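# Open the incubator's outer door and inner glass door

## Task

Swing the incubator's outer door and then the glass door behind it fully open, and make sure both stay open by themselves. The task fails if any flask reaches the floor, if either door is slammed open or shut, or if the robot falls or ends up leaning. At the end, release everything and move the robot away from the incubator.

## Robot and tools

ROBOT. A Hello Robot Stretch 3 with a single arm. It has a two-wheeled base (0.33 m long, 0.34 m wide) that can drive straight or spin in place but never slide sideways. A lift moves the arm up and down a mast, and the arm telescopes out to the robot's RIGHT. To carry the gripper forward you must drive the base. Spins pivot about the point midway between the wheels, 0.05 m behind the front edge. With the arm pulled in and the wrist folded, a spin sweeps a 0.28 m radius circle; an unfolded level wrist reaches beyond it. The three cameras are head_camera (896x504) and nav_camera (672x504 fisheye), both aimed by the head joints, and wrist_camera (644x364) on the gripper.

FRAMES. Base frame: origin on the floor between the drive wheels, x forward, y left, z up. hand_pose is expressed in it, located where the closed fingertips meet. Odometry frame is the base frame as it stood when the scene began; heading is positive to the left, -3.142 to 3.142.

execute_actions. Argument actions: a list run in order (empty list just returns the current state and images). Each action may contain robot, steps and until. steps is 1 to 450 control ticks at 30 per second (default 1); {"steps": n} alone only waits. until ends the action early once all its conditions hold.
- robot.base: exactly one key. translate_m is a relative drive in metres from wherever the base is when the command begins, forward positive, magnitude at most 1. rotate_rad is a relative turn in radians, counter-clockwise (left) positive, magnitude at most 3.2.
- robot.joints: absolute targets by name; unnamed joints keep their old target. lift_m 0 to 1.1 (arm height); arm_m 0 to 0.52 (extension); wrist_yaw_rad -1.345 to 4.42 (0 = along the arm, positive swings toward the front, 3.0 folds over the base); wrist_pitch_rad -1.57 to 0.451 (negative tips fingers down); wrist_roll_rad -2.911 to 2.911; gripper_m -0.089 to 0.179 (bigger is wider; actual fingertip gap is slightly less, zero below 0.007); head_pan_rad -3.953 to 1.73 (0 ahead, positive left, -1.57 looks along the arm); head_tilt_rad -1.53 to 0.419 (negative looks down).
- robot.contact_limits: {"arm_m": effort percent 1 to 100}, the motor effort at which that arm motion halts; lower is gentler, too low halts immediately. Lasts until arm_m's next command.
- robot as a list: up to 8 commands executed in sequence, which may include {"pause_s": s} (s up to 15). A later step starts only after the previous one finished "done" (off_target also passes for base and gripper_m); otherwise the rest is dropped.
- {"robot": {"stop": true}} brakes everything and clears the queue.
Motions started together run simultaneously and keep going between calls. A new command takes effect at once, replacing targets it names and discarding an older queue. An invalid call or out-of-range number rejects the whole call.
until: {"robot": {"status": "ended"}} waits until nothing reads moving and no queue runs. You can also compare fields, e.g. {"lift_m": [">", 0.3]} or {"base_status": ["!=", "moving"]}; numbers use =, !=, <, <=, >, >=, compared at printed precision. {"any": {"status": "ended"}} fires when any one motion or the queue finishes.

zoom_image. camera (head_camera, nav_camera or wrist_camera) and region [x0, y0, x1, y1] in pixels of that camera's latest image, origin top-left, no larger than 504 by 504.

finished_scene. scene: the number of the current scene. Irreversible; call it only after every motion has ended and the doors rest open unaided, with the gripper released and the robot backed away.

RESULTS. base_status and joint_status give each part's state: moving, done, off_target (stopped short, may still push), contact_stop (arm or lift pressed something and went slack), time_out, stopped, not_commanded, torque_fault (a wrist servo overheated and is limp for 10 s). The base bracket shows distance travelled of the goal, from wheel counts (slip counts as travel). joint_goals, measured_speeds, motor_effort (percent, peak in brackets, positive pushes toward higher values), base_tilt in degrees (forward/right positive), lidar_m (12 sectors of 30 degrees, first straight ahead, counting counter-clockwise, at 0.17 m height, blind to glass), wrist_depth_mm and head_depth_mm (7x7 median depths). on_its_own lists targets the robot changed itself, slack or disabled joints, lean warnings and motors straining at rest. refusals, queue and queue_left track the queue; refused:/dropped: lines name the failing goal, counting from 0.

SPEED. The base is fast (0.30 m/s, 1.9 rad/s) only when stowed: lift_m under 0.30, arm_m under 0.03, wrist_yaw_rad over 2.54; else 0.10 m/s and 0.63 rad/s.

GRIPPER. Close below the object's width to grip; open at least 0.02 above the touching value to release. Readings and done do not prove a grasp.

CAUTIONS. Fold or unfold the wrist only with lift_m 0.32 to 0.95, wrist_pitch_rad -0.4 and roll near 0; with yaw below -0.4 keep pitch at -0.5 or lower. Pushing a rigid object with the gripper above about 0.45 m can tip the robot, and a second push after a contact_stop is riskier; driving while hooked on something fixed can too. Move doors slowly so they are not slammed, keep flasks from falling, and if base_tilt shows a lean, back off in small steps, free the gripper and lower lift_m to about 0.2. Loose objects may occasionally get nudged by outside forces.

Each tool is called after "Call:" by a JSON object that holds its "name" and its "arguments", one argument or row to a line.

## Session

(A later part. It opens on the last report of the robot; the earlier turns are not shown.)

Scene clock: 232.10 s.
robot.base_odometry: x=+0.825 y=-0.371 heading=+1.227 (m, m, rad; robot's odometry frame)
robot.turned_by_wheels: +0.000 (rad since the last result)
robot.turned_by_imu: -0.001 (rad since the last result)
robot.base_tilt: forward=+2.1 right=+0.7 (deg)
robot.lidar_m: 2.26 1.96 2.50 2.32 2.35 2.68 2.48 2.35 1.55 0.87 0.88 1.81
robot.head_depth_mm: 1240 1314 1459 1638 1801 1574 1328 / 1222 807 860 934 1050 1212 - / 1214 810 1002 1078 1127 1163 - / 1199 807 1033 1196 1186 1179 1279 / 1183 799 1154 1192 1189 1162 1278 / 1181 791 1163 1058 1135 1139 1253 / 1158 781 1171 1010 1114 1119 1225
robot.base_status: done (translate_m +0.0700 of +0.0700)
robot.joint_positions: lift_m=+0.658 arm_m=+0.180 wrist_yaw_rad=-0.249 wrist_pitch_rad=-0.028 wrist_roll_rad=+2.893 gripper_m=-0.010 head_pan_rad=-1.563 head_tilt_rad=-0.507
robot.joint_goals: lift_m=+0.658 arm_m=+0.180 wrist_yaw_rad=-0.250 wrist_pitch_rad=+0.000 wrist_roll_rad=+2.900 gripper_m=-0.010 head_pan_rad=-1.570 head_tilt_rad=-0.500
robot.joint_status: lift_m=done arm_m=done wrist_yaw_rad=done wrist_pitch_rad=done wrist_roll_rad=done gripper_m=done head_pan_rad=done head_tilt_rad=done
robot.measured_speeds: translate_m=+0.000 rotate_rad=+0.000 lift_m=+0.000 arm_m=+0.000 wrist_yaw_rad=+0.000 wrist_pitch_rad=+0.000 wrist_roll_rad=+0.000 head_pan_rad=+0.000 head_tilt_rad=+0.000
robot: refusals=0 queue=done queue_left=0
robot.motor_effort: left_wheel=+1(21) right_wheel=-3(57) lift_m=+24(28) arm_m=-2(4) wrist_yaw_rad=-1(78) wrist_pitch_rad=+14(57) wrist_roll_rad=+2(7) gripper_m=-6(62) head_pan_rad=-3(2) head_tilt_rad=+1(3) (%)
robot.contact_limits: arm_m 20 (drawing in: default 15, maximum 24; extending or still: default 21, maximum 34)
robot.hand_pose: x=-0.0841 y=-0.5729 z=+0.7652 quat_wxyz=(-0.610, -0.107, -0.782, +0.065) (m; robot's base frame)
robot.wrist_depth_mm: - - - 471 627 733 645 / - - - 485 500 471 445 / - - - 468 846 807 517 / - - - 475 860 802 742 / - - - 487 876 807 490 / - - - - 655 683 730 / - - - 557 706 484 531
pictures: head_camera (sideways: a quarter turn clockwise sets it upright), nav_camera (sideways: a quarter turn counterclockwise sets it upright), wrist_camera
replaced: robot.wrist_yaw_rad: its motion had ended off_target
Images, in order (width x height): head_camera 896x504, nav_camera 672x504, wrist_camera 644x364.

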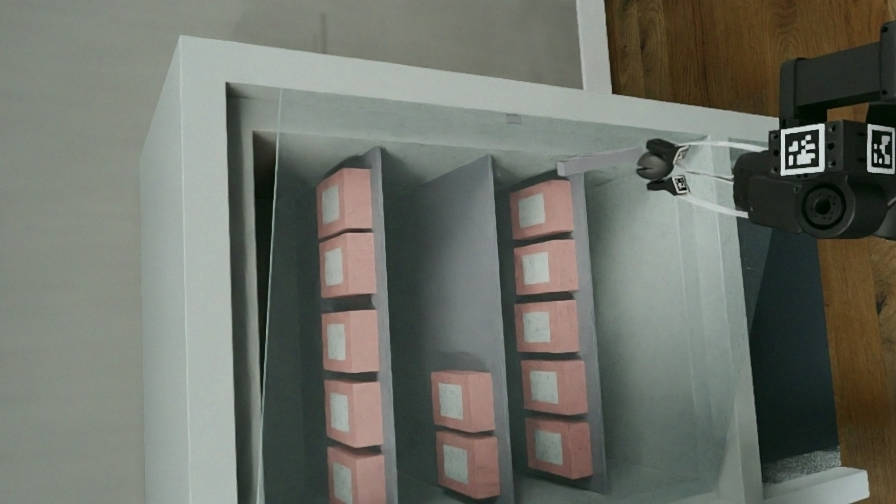

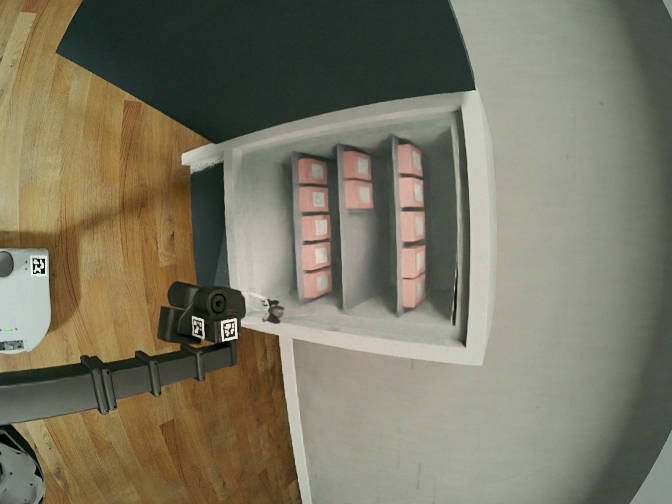

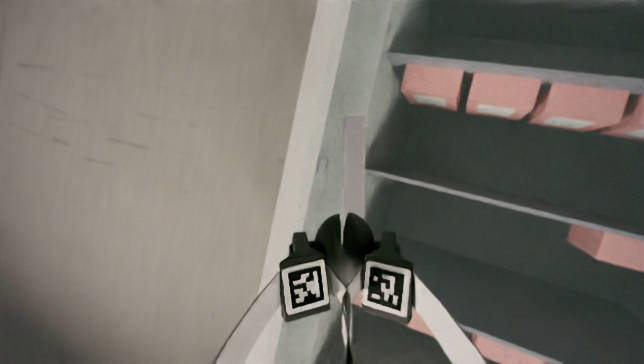

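Call:
{"name": "execute_actions", "arguments": {
  "actions": [
    {"robot":[{"joints":{"arm_m":0.1,"gripper_m":0.07}},{"joints":{"wrist_yaw_rad":0,"wrist_roll_rad":0}}],"steps":300,"until":{"robot":{"status":"ended"}}}
  ]
}}

Scene clock: 236.77 s.
robot.base_odometry: x=+0.825 y=-0.371 heading=+1.227 (m, m, rad; robot's odometry frame)
robot.turned_by_wheels: +0.000 (rad since the last result)
robot.turned_by_imu: -0.001 (rad since the last result)
robot.base_tilt: forward=+2.1 right=+0.7 (deg)
robot.lidar_m: 2.27 1.97 2.49 2.32 2.35 2.68 2.48 2.34 1.55 0.87 0.88 1.81
robot.head_depth_mm: 1239 1316 1454 1634 1792 1581 1310 / 1217 810 861 929 1046 1218 1282 / 1209 807 1004 1083 1120 1177 1309 / 1204 807 1036 1199 1185 1179 1281 / 1187 798 1158 1199 1185 1166 1270 / 1177 790 1165 1061 1142 1147 1252 / 1162 783 1166 1009 1120 1118 1225
robot.base_status: done (translate_m +0.0700 of +0.0700)
robot.joint_positions: lift_m=+0.658 arm_m=+0.100 wrist_yaw_rad=-0.002 wrist_pitch_rad=-0.027 wrist_roll_rad=+0.004 gripper_m=+0.070 head_pan_rad=-1.563 head_tilt_rad=-0.507
robot.joint_goals: lift_m=+0.658 arm_m=+0.100 wrist_yaw_rad=+0.000 wrist_pitch_rad=+0.000 wrist_roll_rad=+0.000 gripper_m=+0.070 head_pan_rad=-1.570 head_tilt_rad=-0.500
robot.joint_status: lift_m=done arm_m=done wrist_yaw_rad=done wrist_pitch_rad=done wrist_roll_rad=done gripper_m=done head_pan_rad=done head_tilt_rad=done
robot.measured_speeds: translate_m=+0.000 rotate_rad=+0.000 lift_m=+0.000 arm_m=+0.000 wrist_yaw_rad=+0.000 wrist_pitch_rad=+0.000 wrist_roll_rad=+0.000 head_pan_rad=+0.000 head_tilt_rad=+0.000
robot: refusals=0 queue=done queue_left=0
robot.motor_effort: left_wheel=+1(1) right_wheel=-4(4) lift_m=+23(23) arm_m=-1(1) wrist_yaw_rad=+0(0) wrist_pitch_rad=+13(14) wrist_roll_rad=-2(4) gripper_m=+0(80) head_pan_rad=-2(2) head_tilt_rad=+1(2) (%)
robot.hand_pose: x=-0.0219 y=-0.5008 z=+0.7655 quat_wxyz=(+0.706, +0.009, -0.708, -0.011) (m; robot's base frame)
robot.wrist_depth_mm: 495 700 866 879 515 - - / 496 616 687 749 539 - - / 501 671 942 990 554 - - / 516 616 - - 559 - - / 521 636 851 661 653 - - / 518 615 - 863 759 - - / 519 628 695 689 630 - -
pictures: head_camera (sideways: a quarter turn clockwise sets it upright), nav_camera (sideways: a quarter turn counterclockwise sets it upright), wrist_camera
Images, in order (width x height): head_camera 896x504, nav_camera 672x504, wrist_camera 644x364.

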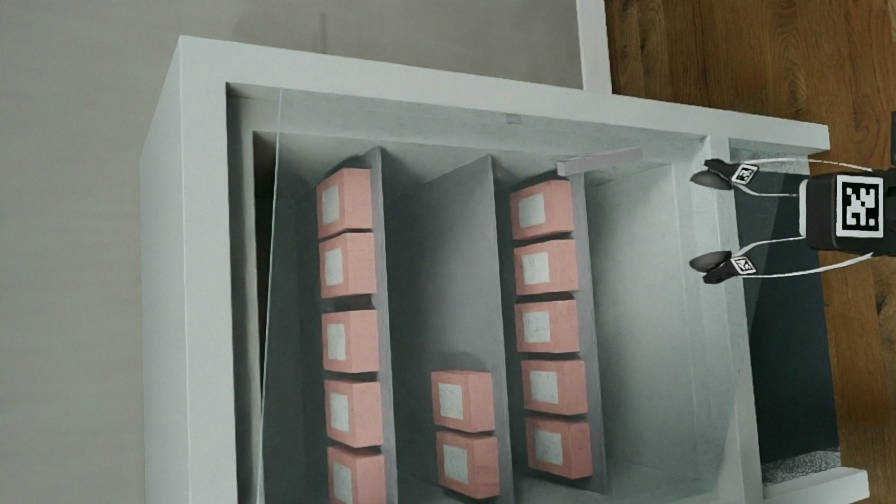

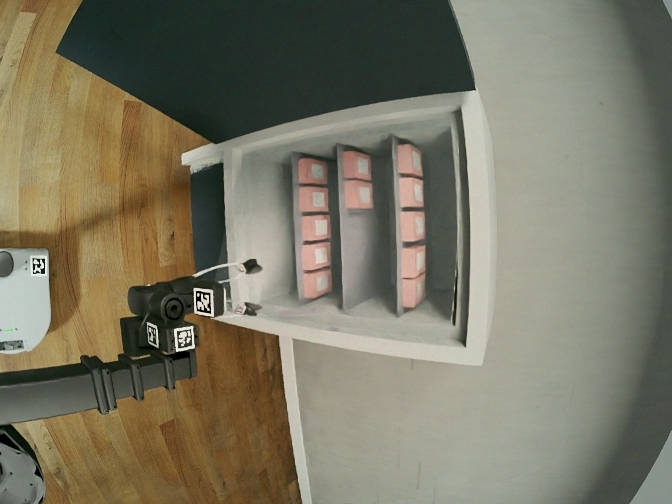

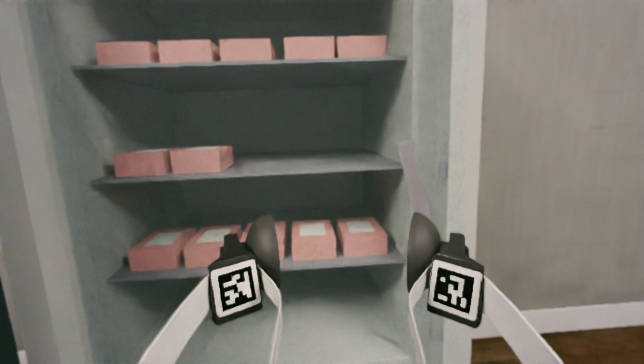

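Call:
{"name": "execute_actions", "arguments": {
  "actions": [
    {"robot":[{"base":{"translate_m":-0.42},"joints":{"wrist_yaw_rad":1.22,"gripper_m":0.09,"lift_m":0.6}},{"joints":{"arm_m":0.467,"head_pan_rad":-1.8,"head_tilt_rad":-0.7}},{"base":{"translate_m":0.05}}],"steps":400,"until":{"robot":{"status":"ended"}}}
  ]
}}

Scene clock: 248.77 s.
robot.base_odometry: x=+0.700 y=-0.719 heading=+1.227 (m, m, rad; robot's odometry frame)
robot.turned_by_wheels: +0.000 (rad since the last result)
robot.turned_by_imu: -0.002 (rad since the last result)
robot.base_tilt: forward=+2.1 right=+0.7 (deg)
robot.lidar_m: 2.64 2.29 2.44 2.28 2.31 2.29 2.11 2.13 1.60 0.87 0.93 1.12
robot.head_depth_mm: 1474 1673 1924 2007 1630 1380 1188 / 1418 1602 1826 1997 1632 1369 1211 / 1365 1530 1758 1939 1639 1408 - / 1333 1479 1691 1881 1637 1346 1190 / 1282 1435 1608 1772 1586 1380 1193 / 1246 1381 1546 1727 1588 1346 1185 / 1207 1330 1465 1135 1169 1340 1188
robot.base_status: done (translate_m +0.0500 of +0.0500)
robot.joint_positions: lift_m=+0.600 arm_m=+0.467 wrist_yaw_rad=+1.219 wrist_pitch_rad=-0.026 wrist_roll_rad=+0.003 gripper_m=+0.090 head_pan_rad=-1.793 head_tilt_rad=-0.691
robot.joint_goals: lift_m=+0.600 arm_m=+0.467 wrist_yaw_rad=+1.220 wrist_pitch_rad=+0.000 wrist_roll_rad=+0.000 gripper_m=+0.090 head_pan_rad=-1.800 head_tilt_rad=-0.700
robot.joint_status: lift_m=done arm_m=done wrist_yaw_rad=done wrist_pitch_rad=done wrist_roll_rad=done gripper_m=done head_pan_rad=done head_tilt_rad=done
robot.measured_speeds: translate_m=+0.000 rotate_rad=+0.000 lift_m=+0.000 arm_m=+0.000 wrist_yaw_rad=+0.000 wrist_pitch_rad=+0.000 wrist_roll_rad=+0.000 head_pan_rad=+0.000 head_tilt_rad=+0.000
robot: refusals=0 queue=done queue_left=0
robot.motor_effort: left_wheel=+2(4) right_wheel=-3(10) lift_m=+18(26) arm_m=+3(3) wrist_yaw_rad=+1(4) wrist_pitch_rad=+13(13) wrist_roll_rad=-2(2) gripper_m=+0(73) head_pan_rad=-3(18) head_tilt_rad=-3(15) (%)
robot.hand_pose: x=+0.2185 y=-0.6998 z=+0.7081 quat_wxyz=(+0.584, +0.413, -0.575, +0.396) (m; robot's base frame)
robot.wrist_depth_mm: 664 688 691 697 562 596 564 / 688 689 702 732 802 769 604 / 716 716 725 725 617 732 400 / 720 733 746 757 815 771 628 / 742 754 779 775 584 453 377 / 757 778 - 800 755 352 249 / - - - 731 591 550 246
pictures: head_camera (sideways: a quarter turn clockwise sets it upright), nav_camera (sideways: a quarter turn counterclockwise sets it upright), wrist_camera
Images, in order (width x height): head_camera 896x504, nav_camera 672x504, wrist_camera 644x364.

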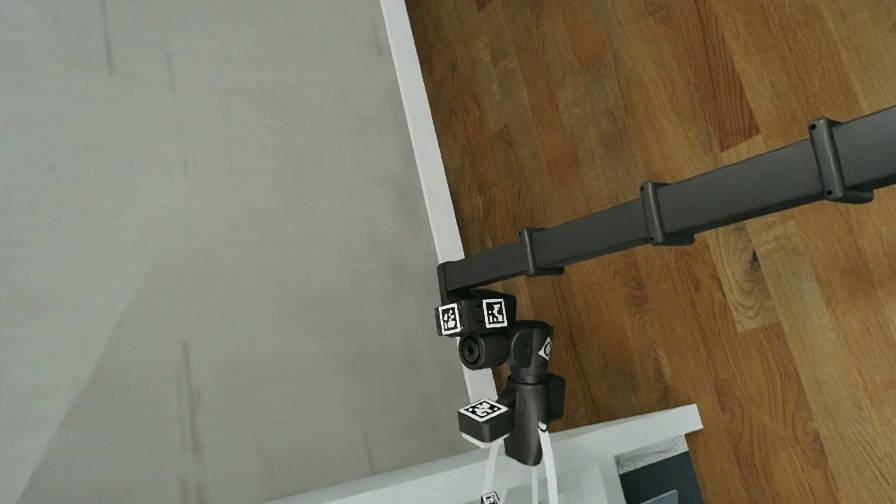

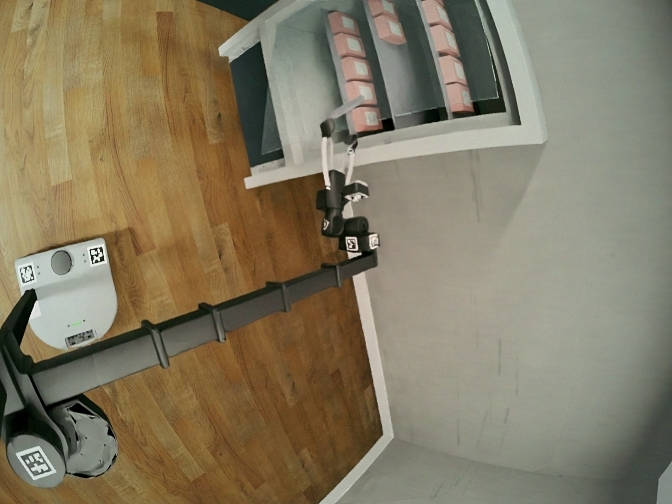

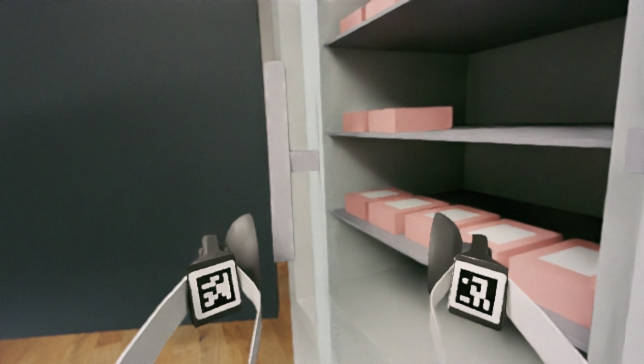

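Call:
{"name": "execute_actions", "arguments": {
  "actions": [
    {"robot":[{"joints":{"lift_m":0.5,"arm_m":0.46,"gripper_m":0.07}},{"base":{"translate_m":0.05}}],"steps":400,"until":{"robot":{"status":"ended"}}}
  ]
}}

Call:
{"name": "zoom_image", "arguments": {
  "camera": "nav_camera",
  "region": [220,20,460,240]
}}

Scene clock: 252.77 s.
robot.base_odometry: x=+0.717 y=-0.672 heading=+1.227 (m, m, rad; robot's odometry frame)
robot.turned_by_wheels: +0.000 (rad since the last result)
robot.turned_by_imu: -0.001 (rad since the last result)
robot.base_tilt: forward=+2.1 right=+0.7 (deg)
robot.lidar_m: 2.59 2.25 2.45 2.29 2.31 2.35 2.17 2.19 1.60 0.86 0.92 1.10
robot.head_depth_mm: 1472 1661 1921 2003 1621 1377 1187 / 1414 1598 1829 1978 1638 1373 1179 / 1364 1531 1749 1930 1633 1402 1213 / 1322 1468 1670 1887 1638 1364 1188 / 1275 1425 1606 1807 1557 1384 1191 / 1243 1372 1538 1757 1604 1339 1189 / 1200 1309 911 1008 1184 1334 1190
robot.base_status: done (translate_m +0.0500 of +0.0500)
robot.joint_positions: lift_m=+0.500 arm_m=+0.460 wrist_yaw_rad=+1.219 wrist_pitch_rad=-0.026 wrist_roll_rad=+0.003 gripper_m=+0.070 head_pan_rad=-1.793 head_tilt_rad=-0.691
robot.joint_goals: lift_m=+0.500 arm_m=+0.460 wrist_yaw_rad=+1.220 wrist_pitch_rad=+0.000 wrist_roll_rad=+0.000 gripper_m=+0.070 head_pan_rad=-1.800 head_tilt_rad=-0.700
robot.joint_status: lift_m=done arm_m=done wrist_yaw_rad=done wrist_pitch_rad=done wrist_roll_rad=done gripper_m=done head_pan_rad=done head_tilt_rad=done
robot.measured_speeds: translate_m=+0.000 rotate_rad=+0.000 lift_m=+0.000 arm_m=+0.000 wrist_yaw_rad=+0.000 wrist_pitch_rad=+0.000 wrist_roll_rad=+0.000 head_pan_rad=+0.000 head_tilt_rad=+0.000
robot: refusals=0 queue=done queue_left=0
robot.motor_effort: left_wheel=+1(5) right_wheel=-3(7) lift_m=+17(17) arm_m=-2(2) wrist_yaw_rad=+0(1) wrist_pitch_rad=+13(13) wrist_roll_rad=-2(2) gripper_m=+0(74) head_pan_rad=-3(3) head_tilt_rad=-3(3) (%)
robot.hand_pose: x=+0.2185 y=-0.6934 z=+0.6081 quat_wxyz=(+0.584, +0.413, -0.575, +0.396) (m; robot's base frame)
robot.wrist_depth_mm: 624 643 647 634 704 733 319 / 645 651 661 669 596 666 574 / 654 670 693 691 749 788 613 / 668 690 693 706 532 388 313 / 694 704 719 749 769 735 300 / 710 705 - 702 573 556 542 / - - - 778 475 427 421
pictures: head_camera (sideways: a quarter turn clockwise sets it upright), nav_camera (sideways: a quarter turn counterclockwise sets it upright), wrist_camera
Images, in order (width x height): head_camera 896x504, nav_camera 672x504, wrist_camera 644x364.

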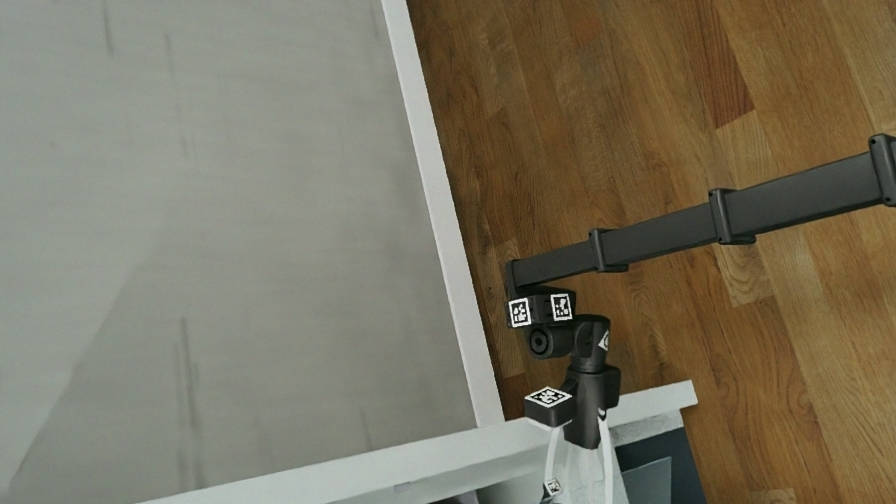

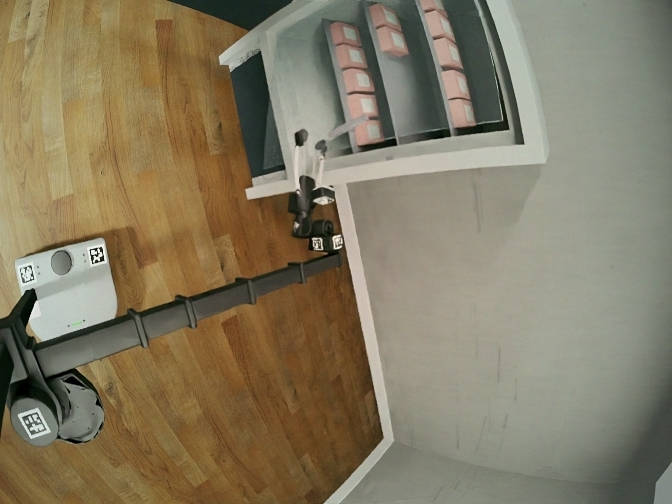

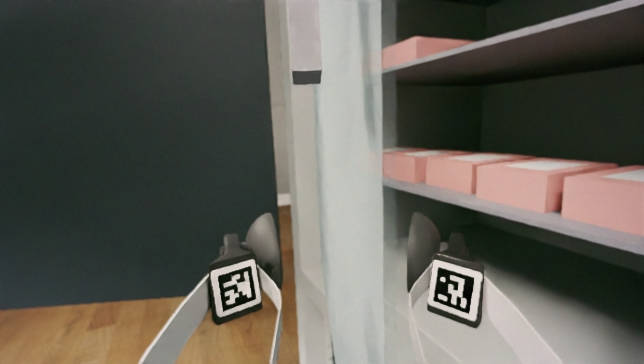

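Region (220, 20, 460, 240) of nav_camera's 672x504 image, scaled by 2.100, with more detail than that image has; it fills the top 462 rows of this view, and the rest is white.

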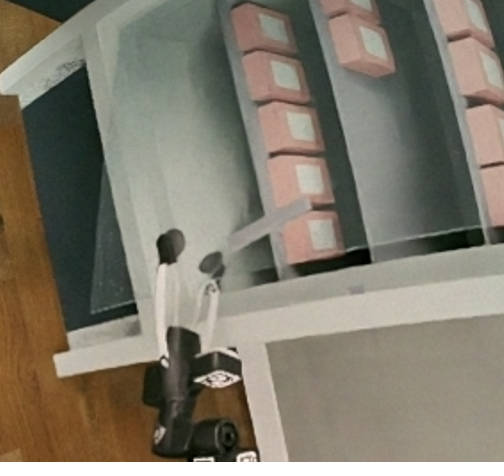

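Call:
{"name": "execute_actions", "arguments": {
  "actions": [
    {"robot":[{"base":{"translate_m":0.04}},{"joints":{"gripper_m":0.0}},{"base":{"translate_m":0.06},"joints":{"arm_m":0.34,"wrist_yaw_rad":1.0}}],"steps":400,"until":{"robot":{"status":"ended"}}}
  ]
}}

Scene clock: 257.90 s.
robot.base_odometry: x=+0.751 y=-0.578 heading=+1.228 (m, m, rad; robot's odometry frame)
robot.turned_by_wheels: +0.001 (rad since the last result)
robot.turned_by_imu: -0.028 (rad since the last result)
robot.base_tilt: forward=+2.2 right=+0.8 (deg)
robot.lidar_m: 2.49 2.16 2.50 2.30 2.32 2.48 2.26 2.27 1.60 0.85 0.91 1.81
robot.head_depth_mm: 1487 1688 1938 1999 1638 1375 1186 / 1429 1605 1843 1990 1630 1381 1185 / 1368 1555 1754 1941 1630 1385 1211 / 1322 1478 1668 1893 1686 1343 1189 / 1281 1418 1596 1824 1669 1344 1191 / 1234 1352 1484 1050 1175 1351 1194 / 707 779 918 1128 1176 1313 1189
robot.base_status: done (translate_m +0.0600 of +0.0600)
robot.joint_positions: lift_m=+0.500 arm_m=+0.340 wrist_yaw_rad=+1.020 wrist_pitch_rad=-0.025 wrist_roll_rad=-0.002 gripper_m=+0.000 head_pan_rad=-1.793 head_tilt_rad=-0.691
robot.joint_goals: lift_m=+0.500 arm_m=+0.340 wrist_yaw_rad=+1.000 wrist_pitch_rad=+0.000 wrist_roll_rad=+0.000 gripper_m=+0.000 head_pan_rad=-1.800 head_tilt_rad=-0.700
robot.joint_status: lift_m=done arm_m=done wrist_yaw_rad=off_target wrist_pitch_rad=done wrist_roll_rad=done gripper_m=done head_pan_rad=done head_tilt_rad=done
robot.measured_speeds: translate_m=+0.000 rotate_rad=+0.000 lift_m=+0.000 arm_m=+0.000 wrist_yaw_rad=+0.000 wrist_pitch_rad=+0.000 wrist_roll_rad=+0.000 head_pan_rad=+0.000 head_tilt_rad=+0.000
robot: refusals=0 queue=dropped queue_left=0
robot.on_its_own: right_wheel is at rest, and its effort (-37) is outside its rest range (-18 to +18); wrist_yaw_rad is at rest, and its effort (-20) is outside its rest range (-12 to +12)
robot.motor_effort: left_wheel=+10(15) right_wheel=-37(61) lift_m=+19(18) arm_m=-3(4) wrist_yaw_rad=-20(25) wrist_pitch_rad=+12(14) wrist_roll_rad=+2(1) gripper_m=-12(81) head_pan_rad=-3(2) head_tilt_rad=-4(3) (%)
robot.hand_pose: x=+0.1964 y=-0.6191 z=+0.6084 quat_wxyz=(+0.622, +0.353, -0.612, +0.338) (m; robot's base frame)
robot.wrist_depth_mm: 523 551 572 637 753 733 573 / 532 561 591 641 579 625 603 / 541 578 619 672 811 771 645 / 541 579 634 677 538 410 354 / 560 609 646 703 821 750 643 / 577 618 665 634 601 568 546 / 601 974 - 706 476 431 422
pictures: head_camera (sideways: a quarter turn clockwise sets it upright), nav_camera (sideways: a quarter turn counterclockwise sets it upright), wrist_camera
Images, in order (width x height): head_camera 896x504, nav_camera 672x504, wrist_camera 644x364.

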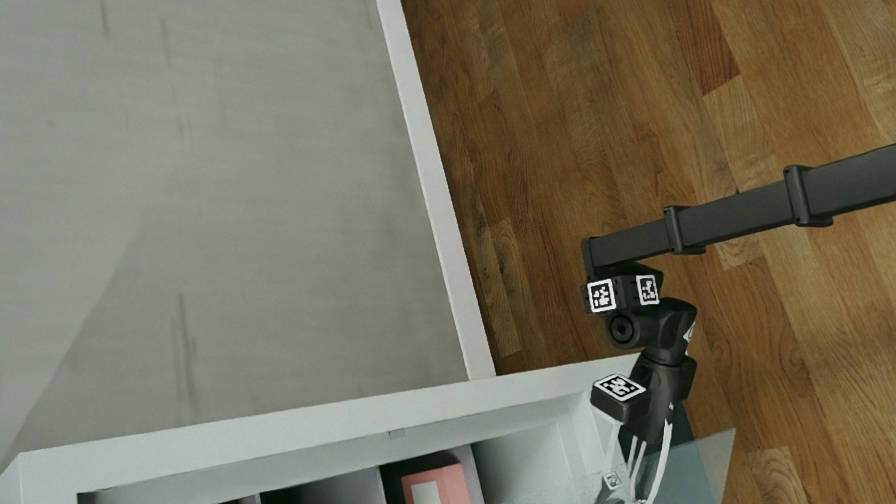

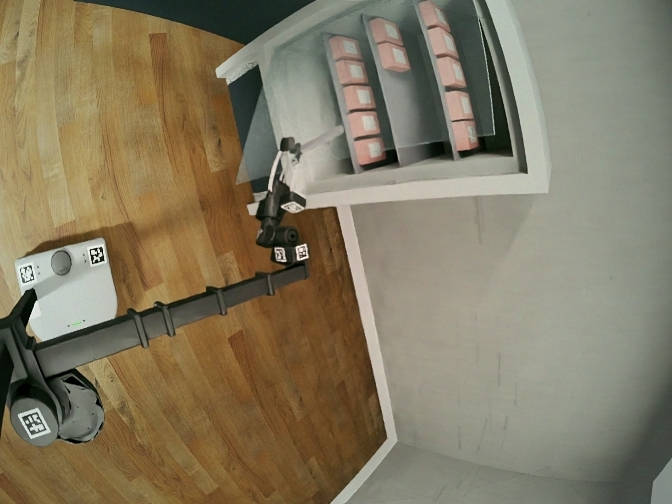

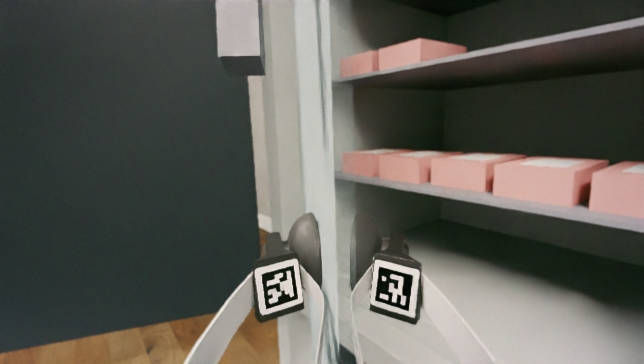

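Call:
{"name": "execute_actions", "arguments": {
  "actions": [
    {"robot":{"joints":{"gripper_m":0.04}},"steps":30},
    {"robot":{"base":{"translate_m":0.1},"joints":{"arm_m":0.22,"wrist_yaw_rad":0.75}},"steps":200,"until":{"robot":{"status":"ended"}}},
    {"robot":{"base":{"translate_m":0.14},"joints":{"arm_m":0.1,"wrist_yaw_rad":0.45,"head_pan_rad":-1.4}},"steps":200,"until":{"robot":{"status":"ended"}}}
  ]
}}

Scene clock: 263.77 s.
robot.base_odometry: x=+0.832 y=-0.352 heading=+1.227 (m, m, rad; robot's odometry frame)
robot.turned_by_wheels: -0.001 (rad since the last result)
robot.turned_by_imu: -0.025 (rad since the last result)
robot.base_tilt: forward=+2.1 right=+0.8 (deg)
robot.lidar_m: 2.26 1.95 2.58 2.34 2.35 2.76 2.49 2.50 1.57 0.86 0.86 1.73
robot.head_depth_mm: 715 830 888 1018 1547 1376 1210 / 715 929 1066 1117 1198 1344 1209 / 712 929 1151 1184 1206 1379 1218 / 719 931 1155 1179 1209 1320 1171 / 717 930 1069 1175 1207 1366 1187 / 722 933 1074 1130 1201 1365 1186 / 721 887 934 1008 1079 1318 1185
robot.base_status: done (translate_m +0.1400 of +0.1400)
robot.joint_positions: lift_m=+0.500 arm_m=+0.100 wrist_yaw_rad=+0.459 wrist_pitch_rad=-0.031 wrist_roll_rad=-0.002 gripper_m=+0.040 head_pan_rad=-1.407 head_tilt_rad=-0.692
robot.joint_goals: lift_m=+0.500 arm_m=+0.100 wrist_yaw_rad=+0.450 wrist_pitch_rad=+0.000 wrist_roll_rad=+0.000 gripper_m=+0.040 head_pan_rad=-1.400 head_tilt_rad=-0.700
robot.joint_status: lift_m=done arm_m=done wrist_yaw_rad=done wrist_pitch_rad=done wrist_roll_rad=done gripper_m=done head_pan_rad=done head_tilt_rad=done
robot.measured_speeds: translate_m=+0.000 rotate_rad=+0.000 lift_m=+0.000 arm_m=+0.000 wrist_yaw_rad=+0.000 wrist_pitch_rad=+0.000 wrist_roll_rad=+0.000 head_pan_rad=+0.000 head_tilt_rad=+0.000
robot: refusals=0 queue=done queue_left=0
robot.motor_effort: left_wheel=+0(13) right_wheel=+4(57) lift_m=+18(19) arm_m=+1(4) wrist_yaw_rad=-9(23) wrist_pitch_rad=+16(16) wrist_roll_rad=+1(1) gripper_m=-5(80) head_pan_rad=+2(28) head_tilt_rad=-4(4) (%)
robot.hand_pose: x=+0.0918 y=-0.4738 z=+0.6067 quat_wxyz=(+0.692, +0.172, -0.685, +0.150) (m; robot's base frame)
robot.wrist_depth_mm: 386 450 69 837 863 800 514 / 388 460 586 606 825 761 470 / 396 469 593 864 918 839 508 / 402 473 610 775 948 549 479 / 406 486 614 815 882 794 495 / 410 487 576 611 - 554 488 / 417 500 680 619 526 488 462
pictures: head_camera (sideways: a quarter turn clockwise sets it upright), nav_camera (sideways: a quarter turn counterclockwise sets it upright), wrist_camera
Images, in order (width x height): head_camera 896x504, nav_camera 672x504, wrist_camera 644x364.

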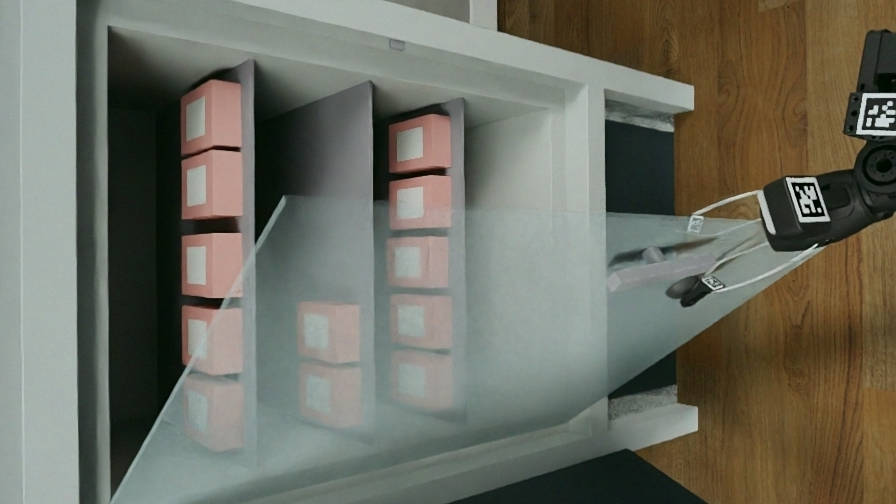

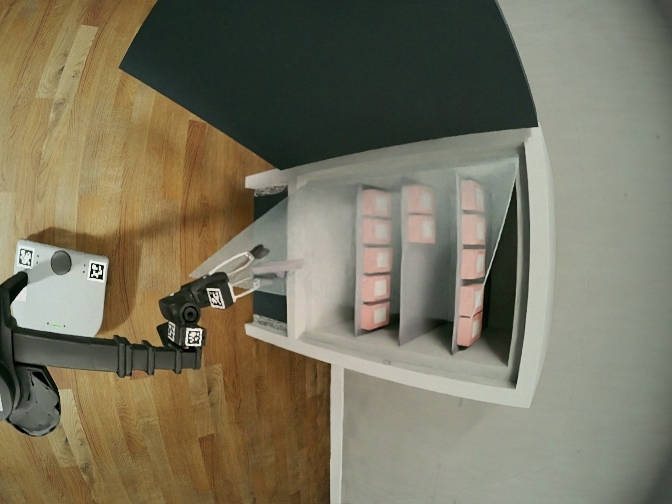

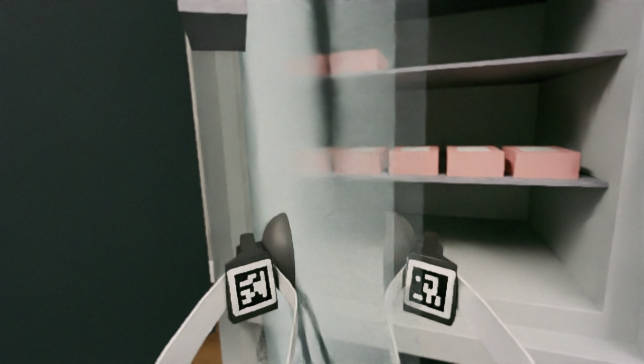

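Call:
{"name": "execute_actions", "arguments": {
  "actions": [
    {"robot":{"base":{"translate_m":0.14},"joints":{"arm_m":0.06,"wrist_yaw_rad":0.2}},"steps":200,"until":{"robot":{"status":"ended"}}},
    {"robot":{"base":{"translate_m":0.14},"joints":{"wrist_yaw_rad":0.0,"head_pan_rad":-1.3}},"steps":200,"until":{"robot":{"status":"ended"}}}
  ]
}}

Scene clock: 269.07 s.
robot.base_odometry: x=+0.926 y=-0.088 heading=+1.226 (m, m, rad; robot's odometry frame)
robot.turned_by_wheels: -0.001 (rad since the last result)
robot.turned_by_imu: -0.343 (rad since the last result)
robot.base_tilt: forward=+2.1 right=+0.7 (deg)
robot.lidar_m: 1.90 2.05 1.80 2.49 2.43 2.49 2.81 2.71 1.92 0.82 0.75 1.39
robot.head_depth_mm: 709 836 920 1061 1587 1367 1190 / 710 915 1036 1119 1208 1347 1211 / 702 925 1102 1134 1205 1354 1184 / 638 936 1054 1123 1178 1330 1183 / 624 1046 1010 1059 1146 1309 1197 / 614 1050 941 1029 1133 1249 1188 / 615 988 819 878 927 940 1140
robot.base_status: done (translate_m +0.1399 of +0.1400)
robot.joint_positions: lift_m=+0.500 arm_m=+0.060 wrist_yaw_rad=-0.018 wrist_pitch_rad=-0.032 wrist_roll_rad=-0.003 gripper_m=+0.047 head_pan_rad=-1.307 head_tilt_rad=-0.693
robot.joint_goals: lift_m=+0.500 arm_m=+0.060 wrist_yaw_rad=+0.000 wrist_pitch_rad=+0.000 wrist_roll_rad=+0.000 gripper_m=+0.046 head_pan_rad=-1.300 head_tilt_rad=-0.700
robot.joint_status: lift_m=done arm_m=done wrist_yaw_rad=done wrist_pitch_rad=done wrist_roll_rad=done gripper_m=done head_pan_rad=done head_tilt_rad=done
robot.measured_speeds: translate_m=+0.000 rotate_rad=+0.000 lift_m=+0.000 arm_m=+0.000 wrist_yaw_rad=+0.000 wrist_pitch_rad=+0.000 wrist_roll_rad=+0.000 head_pan_rad=+0.000 head_tilt_rad=+0.000
robot: refusals=0 queue=done queue_left=0
robot.on_its_own: gripper_m is held at +0.046, not at your +0.040, by its stall guard, which is still easing; right_wheel is at rest, and its effort (+28) is outside its rest range (-18 to +18); wrist_yaw_rad is at rest, and its effort (+16) is outside its rest range (-12 to +12)
robot.motor_effort: left_wheel=-3(10) right_wheel=+28(46) lift_m=+19(19) arm_m=+4(5) wrist_yaw_rad=+16(64) wrist_pitch_rad=+16(17) wrist_roll_rad=+2(3) gripper_m=-24(30) head_pan_rad=+3(12) head_tilt_rad=-2(4) (%)
robot.hand_pose: x=-0.0261 y=-0.4598 z=+0.6066 quat_wxyz=(+0.708, +0.005, -0.706, -0.018) (m; robot's base frame)
robot.wrist_depth_mm: 719 806 884 599 - - - / 480 653 883 620 - - - / 776 844 936 643 - - - / 488 563 634 662 - - - / 774 861 937 711 - - - / 606 601 605 645 - - - / 473 490 546 671 988 949 -
pictures: head_camera (sideways: a quarter turn clockwise sets it upright), nav_camera (sideways: a quarter turn counterclockwise sets it upright), wrist_camera
replaced: robot.wrist_yaw_rad: its motion had ended off_target
Images, in order (width x height): head_camera 896x504, nav_camera 672x504, wrist_camera 644x364.

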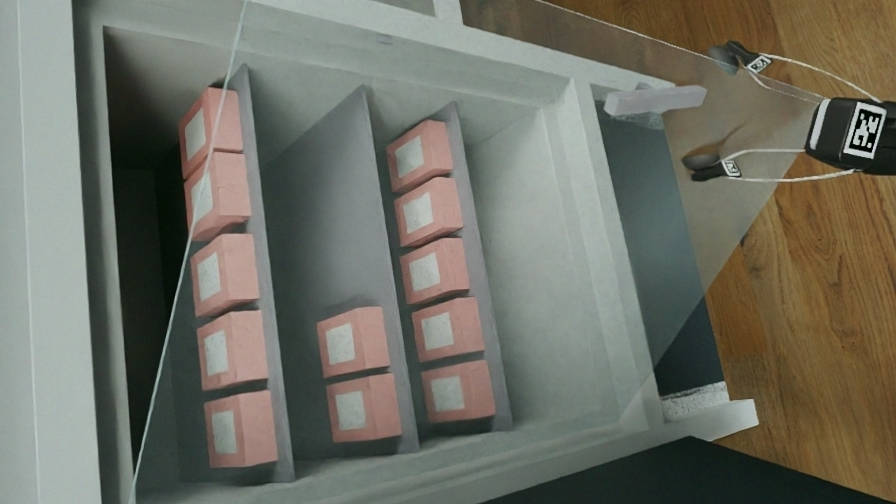

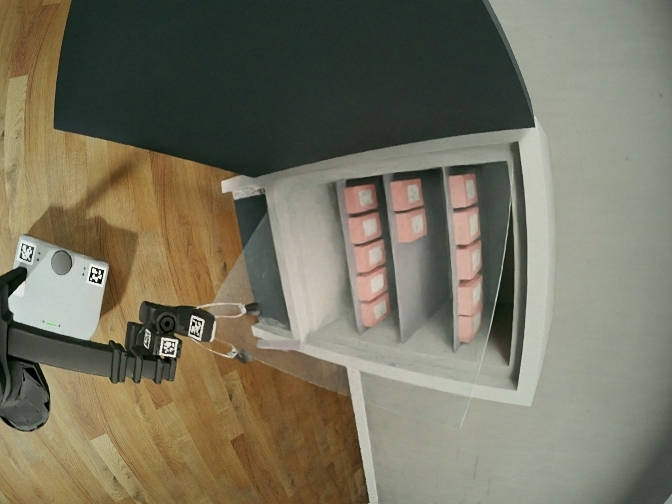

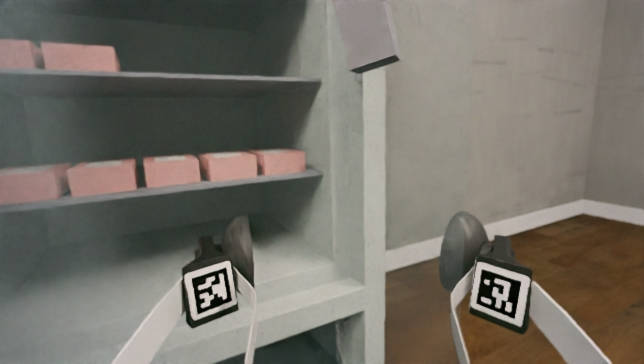

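Call:
{"name": "execute_actions", "arguments": {
  "actions": [
    {"robot":[{"base":{"translate_m":-0.1},"joints":{"wrist_yaw_rad":0.35,"gripper_m":0.07}},{"base":{"rotate_rad":0.34},"joints":{"wrist_yaw_rad":0.6,"arm_m":0.0}}],"steps":300,"until":{"robot":{"status":"ended"}}}
  ]
}}

Scene clock: 273.83 s.
robot.base_odometry: x=+0.892 y=-0.182 heading=+1.567 (m, m, rad; robot's odometry frame)
robot.turned_by_wheels: +0.340 (rad since the last result)
robot.turned_by_imu: +0.154 (rad since the last result)
robot.base_tilt: forward=+2.1 right=+0.7 (deg)
robot.lidar_m: 2.18 1.88 1.87 2.33 2.33 2.57 2.62 2.59 1.75 0.86 0.84 1.55
robot.head_depth_mm: 704 852 931 1051 1543 1373 1186 / 703 923 1097 1141 1224 1372 1181 / 703 924 1152 1180 1217 1377 1187 / 707 932 1150 1173 1208 1377 1190 / 708 928 1016 1130 1207 1337 1174 / 708 928 1022 1103 1182 1326 1189 / 703 825 871 942 987 1081 1189
robot.base_status: done (rotate_rad +0.3398 of +0.3400)
robot.joint_positions: lift_m=+0.500 arm_m=+0.002 wrist_yaw_rad=+0.598 wrist_pitch_rad=-0.027 wrist_roll_rad=-0.003 gripper_m=+0.070 head_pan_rad=-1.307 head_tilt_rad=-0.693
robot.joint_goals: lift_m=+0.500 arm_m=+0.000 wrist_yaw_rad=+0.600 wrist_pitch_rad=+0.000 wrist_roll_rad=+0.000 gripper_m=+0.070 head_pan_rad=-1.300 head_tilt_rad=-0.700
robot.joint_status: lift_m=done arm_m=done wrist_yaw_rad=done wrist_pitch_rad=done wrist_roll_rad=done gripper_m=done head_pan_rad=done head_tilt_rad=done
robot.measured_speeds: translate_m=+0.000 rotate_rad=+0.000 lift_m=+0.000 arm_m=+0.000 wrist_yaw_rad=+0.000 wrist_pitch_rad=+0.000 wrist_roll_rad=+0.000 head_pan_rad=+0.000 head_tilt_rad=+0.000
robot: refusals=0 queue=done queue_left=0
robot.motor_effort: left_wheel=-3(19) right_wheel=+6(53) lift_m=+19(19) arm_m=-2(6) wrist_yaw_rad=+1(93) wrist_pitch_rad=+13(16) wrist_roll_rad=+1(1) gripper_m=-1(61) head_pan_rad=+3(2) head_tilt_rad=-3(3) (%)
robot.hand_pose: x=+0.1224 y=-0.3580 z=+0.6078 quat_wxyz=(+0.680, +0.217, -0.672, +0.199) (m; robot's base frame)
robot.wrist_depth_mm: 351 423 476 739 919 890 629 / 359 428 504 686 797 921 576 / 362 435 549 721 - 963 603 / 365 439 559 706 - 961 591 / 370 442 549 722 915 795 611 / 371 450 - 684 647 606 566 / 376 442 722 737 670 632 537
pictures: head_camera (sideways: a quarter turn clockwise sets it upright), nav_camera (sideways: a quarter turn counterclockwise sets it upright), wrist_camera
Images, in order (width x height): head_camera 896x504, nav_camera 672x504, wrist_camera 644x364.

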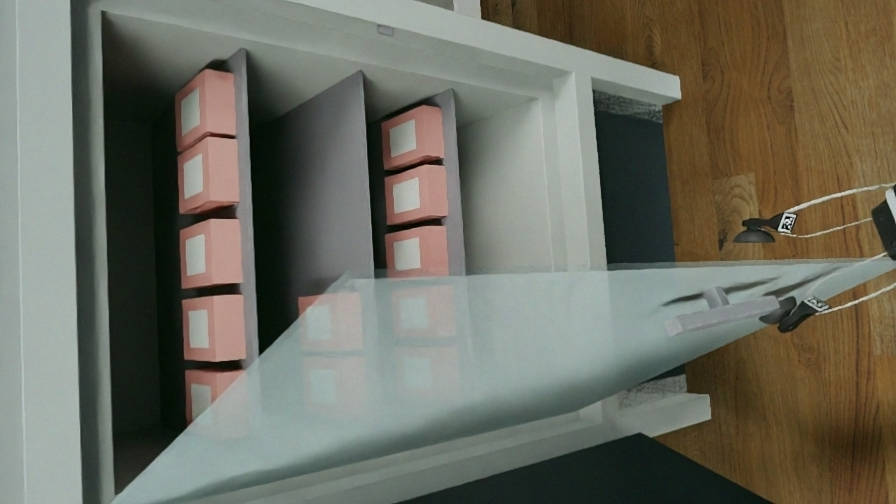

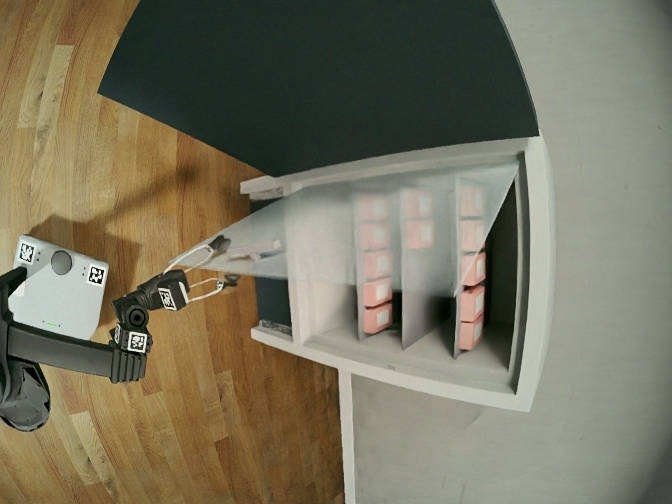

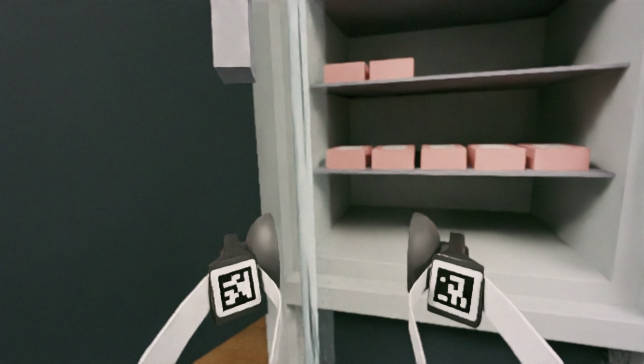

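Call:
{"name": "execute_actions", "arguments": {
  "actions": [
    {"robot":{"joints":{"wrist_yaw_rad":1.2}},"steps":150,"until":{"robot":{"status":"ended"}}}
  ]
}}

Scene clock: 276.10 s.
robot.base_odometry: x=+0.892 y=-0.182 heading=+1.567 (m, m, rad; robot's odometry frame)
robot.turned_by_wheels: +0.000 (rad since the last result)
robot.turned_by_imu: +0.000 (rad since the last result)
robot.base_tilt: forward=+2.1 right=+0.7 (deg)
robot.lidar_m: 2.18 1.87 1.87 2.33 2.32 2.57 2.62 2.59 1.76 0.86 0.84 1.54
robot.head_depth_mm: 705 853 930 1049 1552 1377 1183 / 702 928 1096 1138 1224 1374 1192 / 701 926 1148 1179 1214 1377 1194 / 705 926 1152 1181 1204 1367 1190 / 709 931 1015 1137 1209 1342 1198 / 707 929 1022 1109 1174 1324 1196 / 701 827 870 945 986 1080 1186
robot.base_status: done (rotate_rad +0.3399 of +0.3400)
robot.joint_positions: lift_m=+0.500 arm_m=+0.002 wrist_yaw_rad=+1.202 wrist_pitch_rad=-0.027 wrist_roll_rad=-0.003 gripper_m=+0.070 head_pan_rad=-1.307 head_tilt_rad=-0.693
robot.joint_goals: lift_m=+0.500 arm_m=+0.000 wrist_yaw_rad=+1.200 wrist_pitch_rad=+0.000 wrist_roll_rad=+0.000 gripper_m=+0.070 head_pan_rad=-1.300 head_tilt_rad=-0.700
robot.joint_status: lift_m=done arm_m=done wrist_yaw_rad=done wrist_pitch_rad=done wrist_roll_rad=done gripper_m=done head_pan_rad=done head_tilt_rad=done
robot.measured_speeds: translate_m=+0.000 rotate_rad=+0.000 lift_m=+0.000 arm_m=+0.000 wrist_yaw_rad=+0.000 wrist_pitch_rad=+0.000 wrist_roll_rad=+0.000 head_pan_rad=+0.000 head_tilt_rad=+0.000
robot: refusals=0 queue=done queue_left=0
robot.motor_effort: left_wheel=-2(6) right_wheel=+4(20) lift_m=+18(19) arm_m=-1(2) wrist_yaw_rad=-3(33) wrist_pitch_rad=+13(13) wrist_roll_rad=+1(2) gripper_m=-2(6) head_pan_rad=+3(3) head_tilt_rad=-3(2) (%)
robot.hand_pose: x=+0.2169 y=-0.2389 z=+0.6079 quat_wxyz=(+0.590, +0.407, -0.577, +0.392) (m; robot's base frame)
robot.wrist_depth_mm: 328 347 373 414 454 510 543 / 334 360 382 422 464 519 558 / 341 365 400 434 483 537 614 / 344 378 409 445 497 572 606 / 357 380 413 462 500 591 700 / 365 393 - 476 514 609 574 / 370 397 444 485 545 659 528
pictures: head_camera (sideways: a quarter turn clockwise sets it upright), nav_camera (sideways: a quarter turn counterclockwise sets it upright), wrist_camera
Images, in order (width x height): head_camera 896x504, nav_camera 672x504, wrist_camera 644x364.

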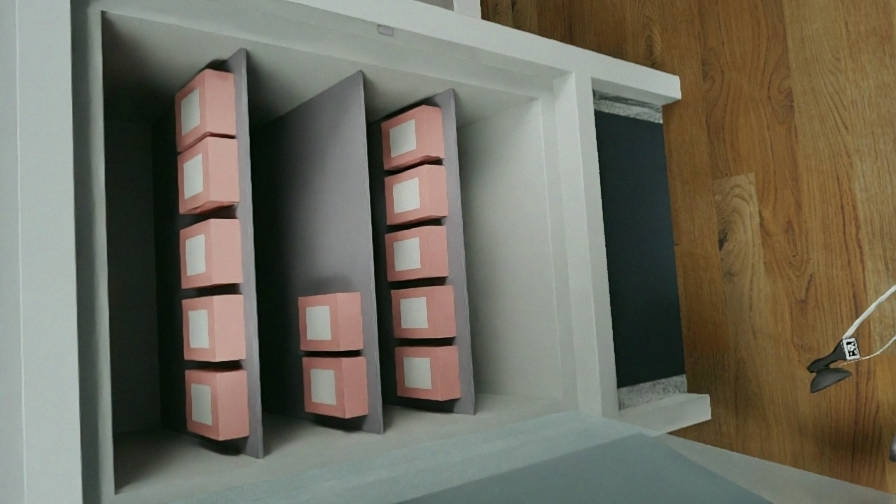

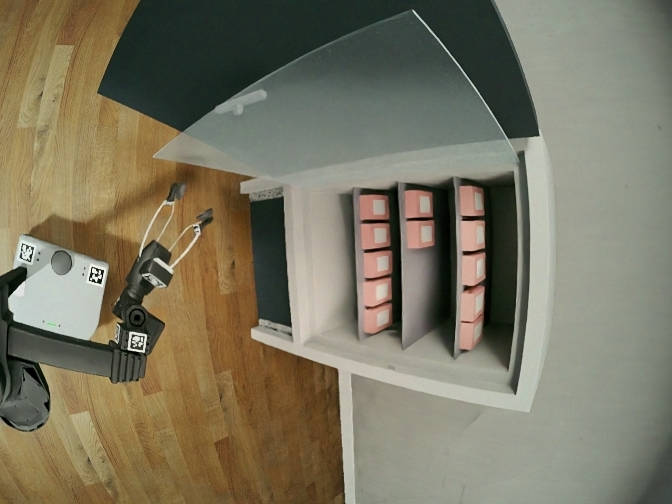

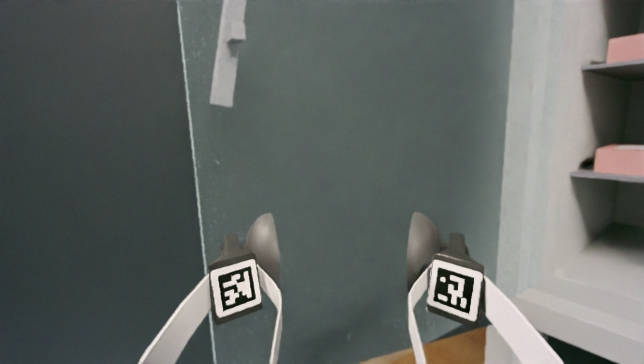

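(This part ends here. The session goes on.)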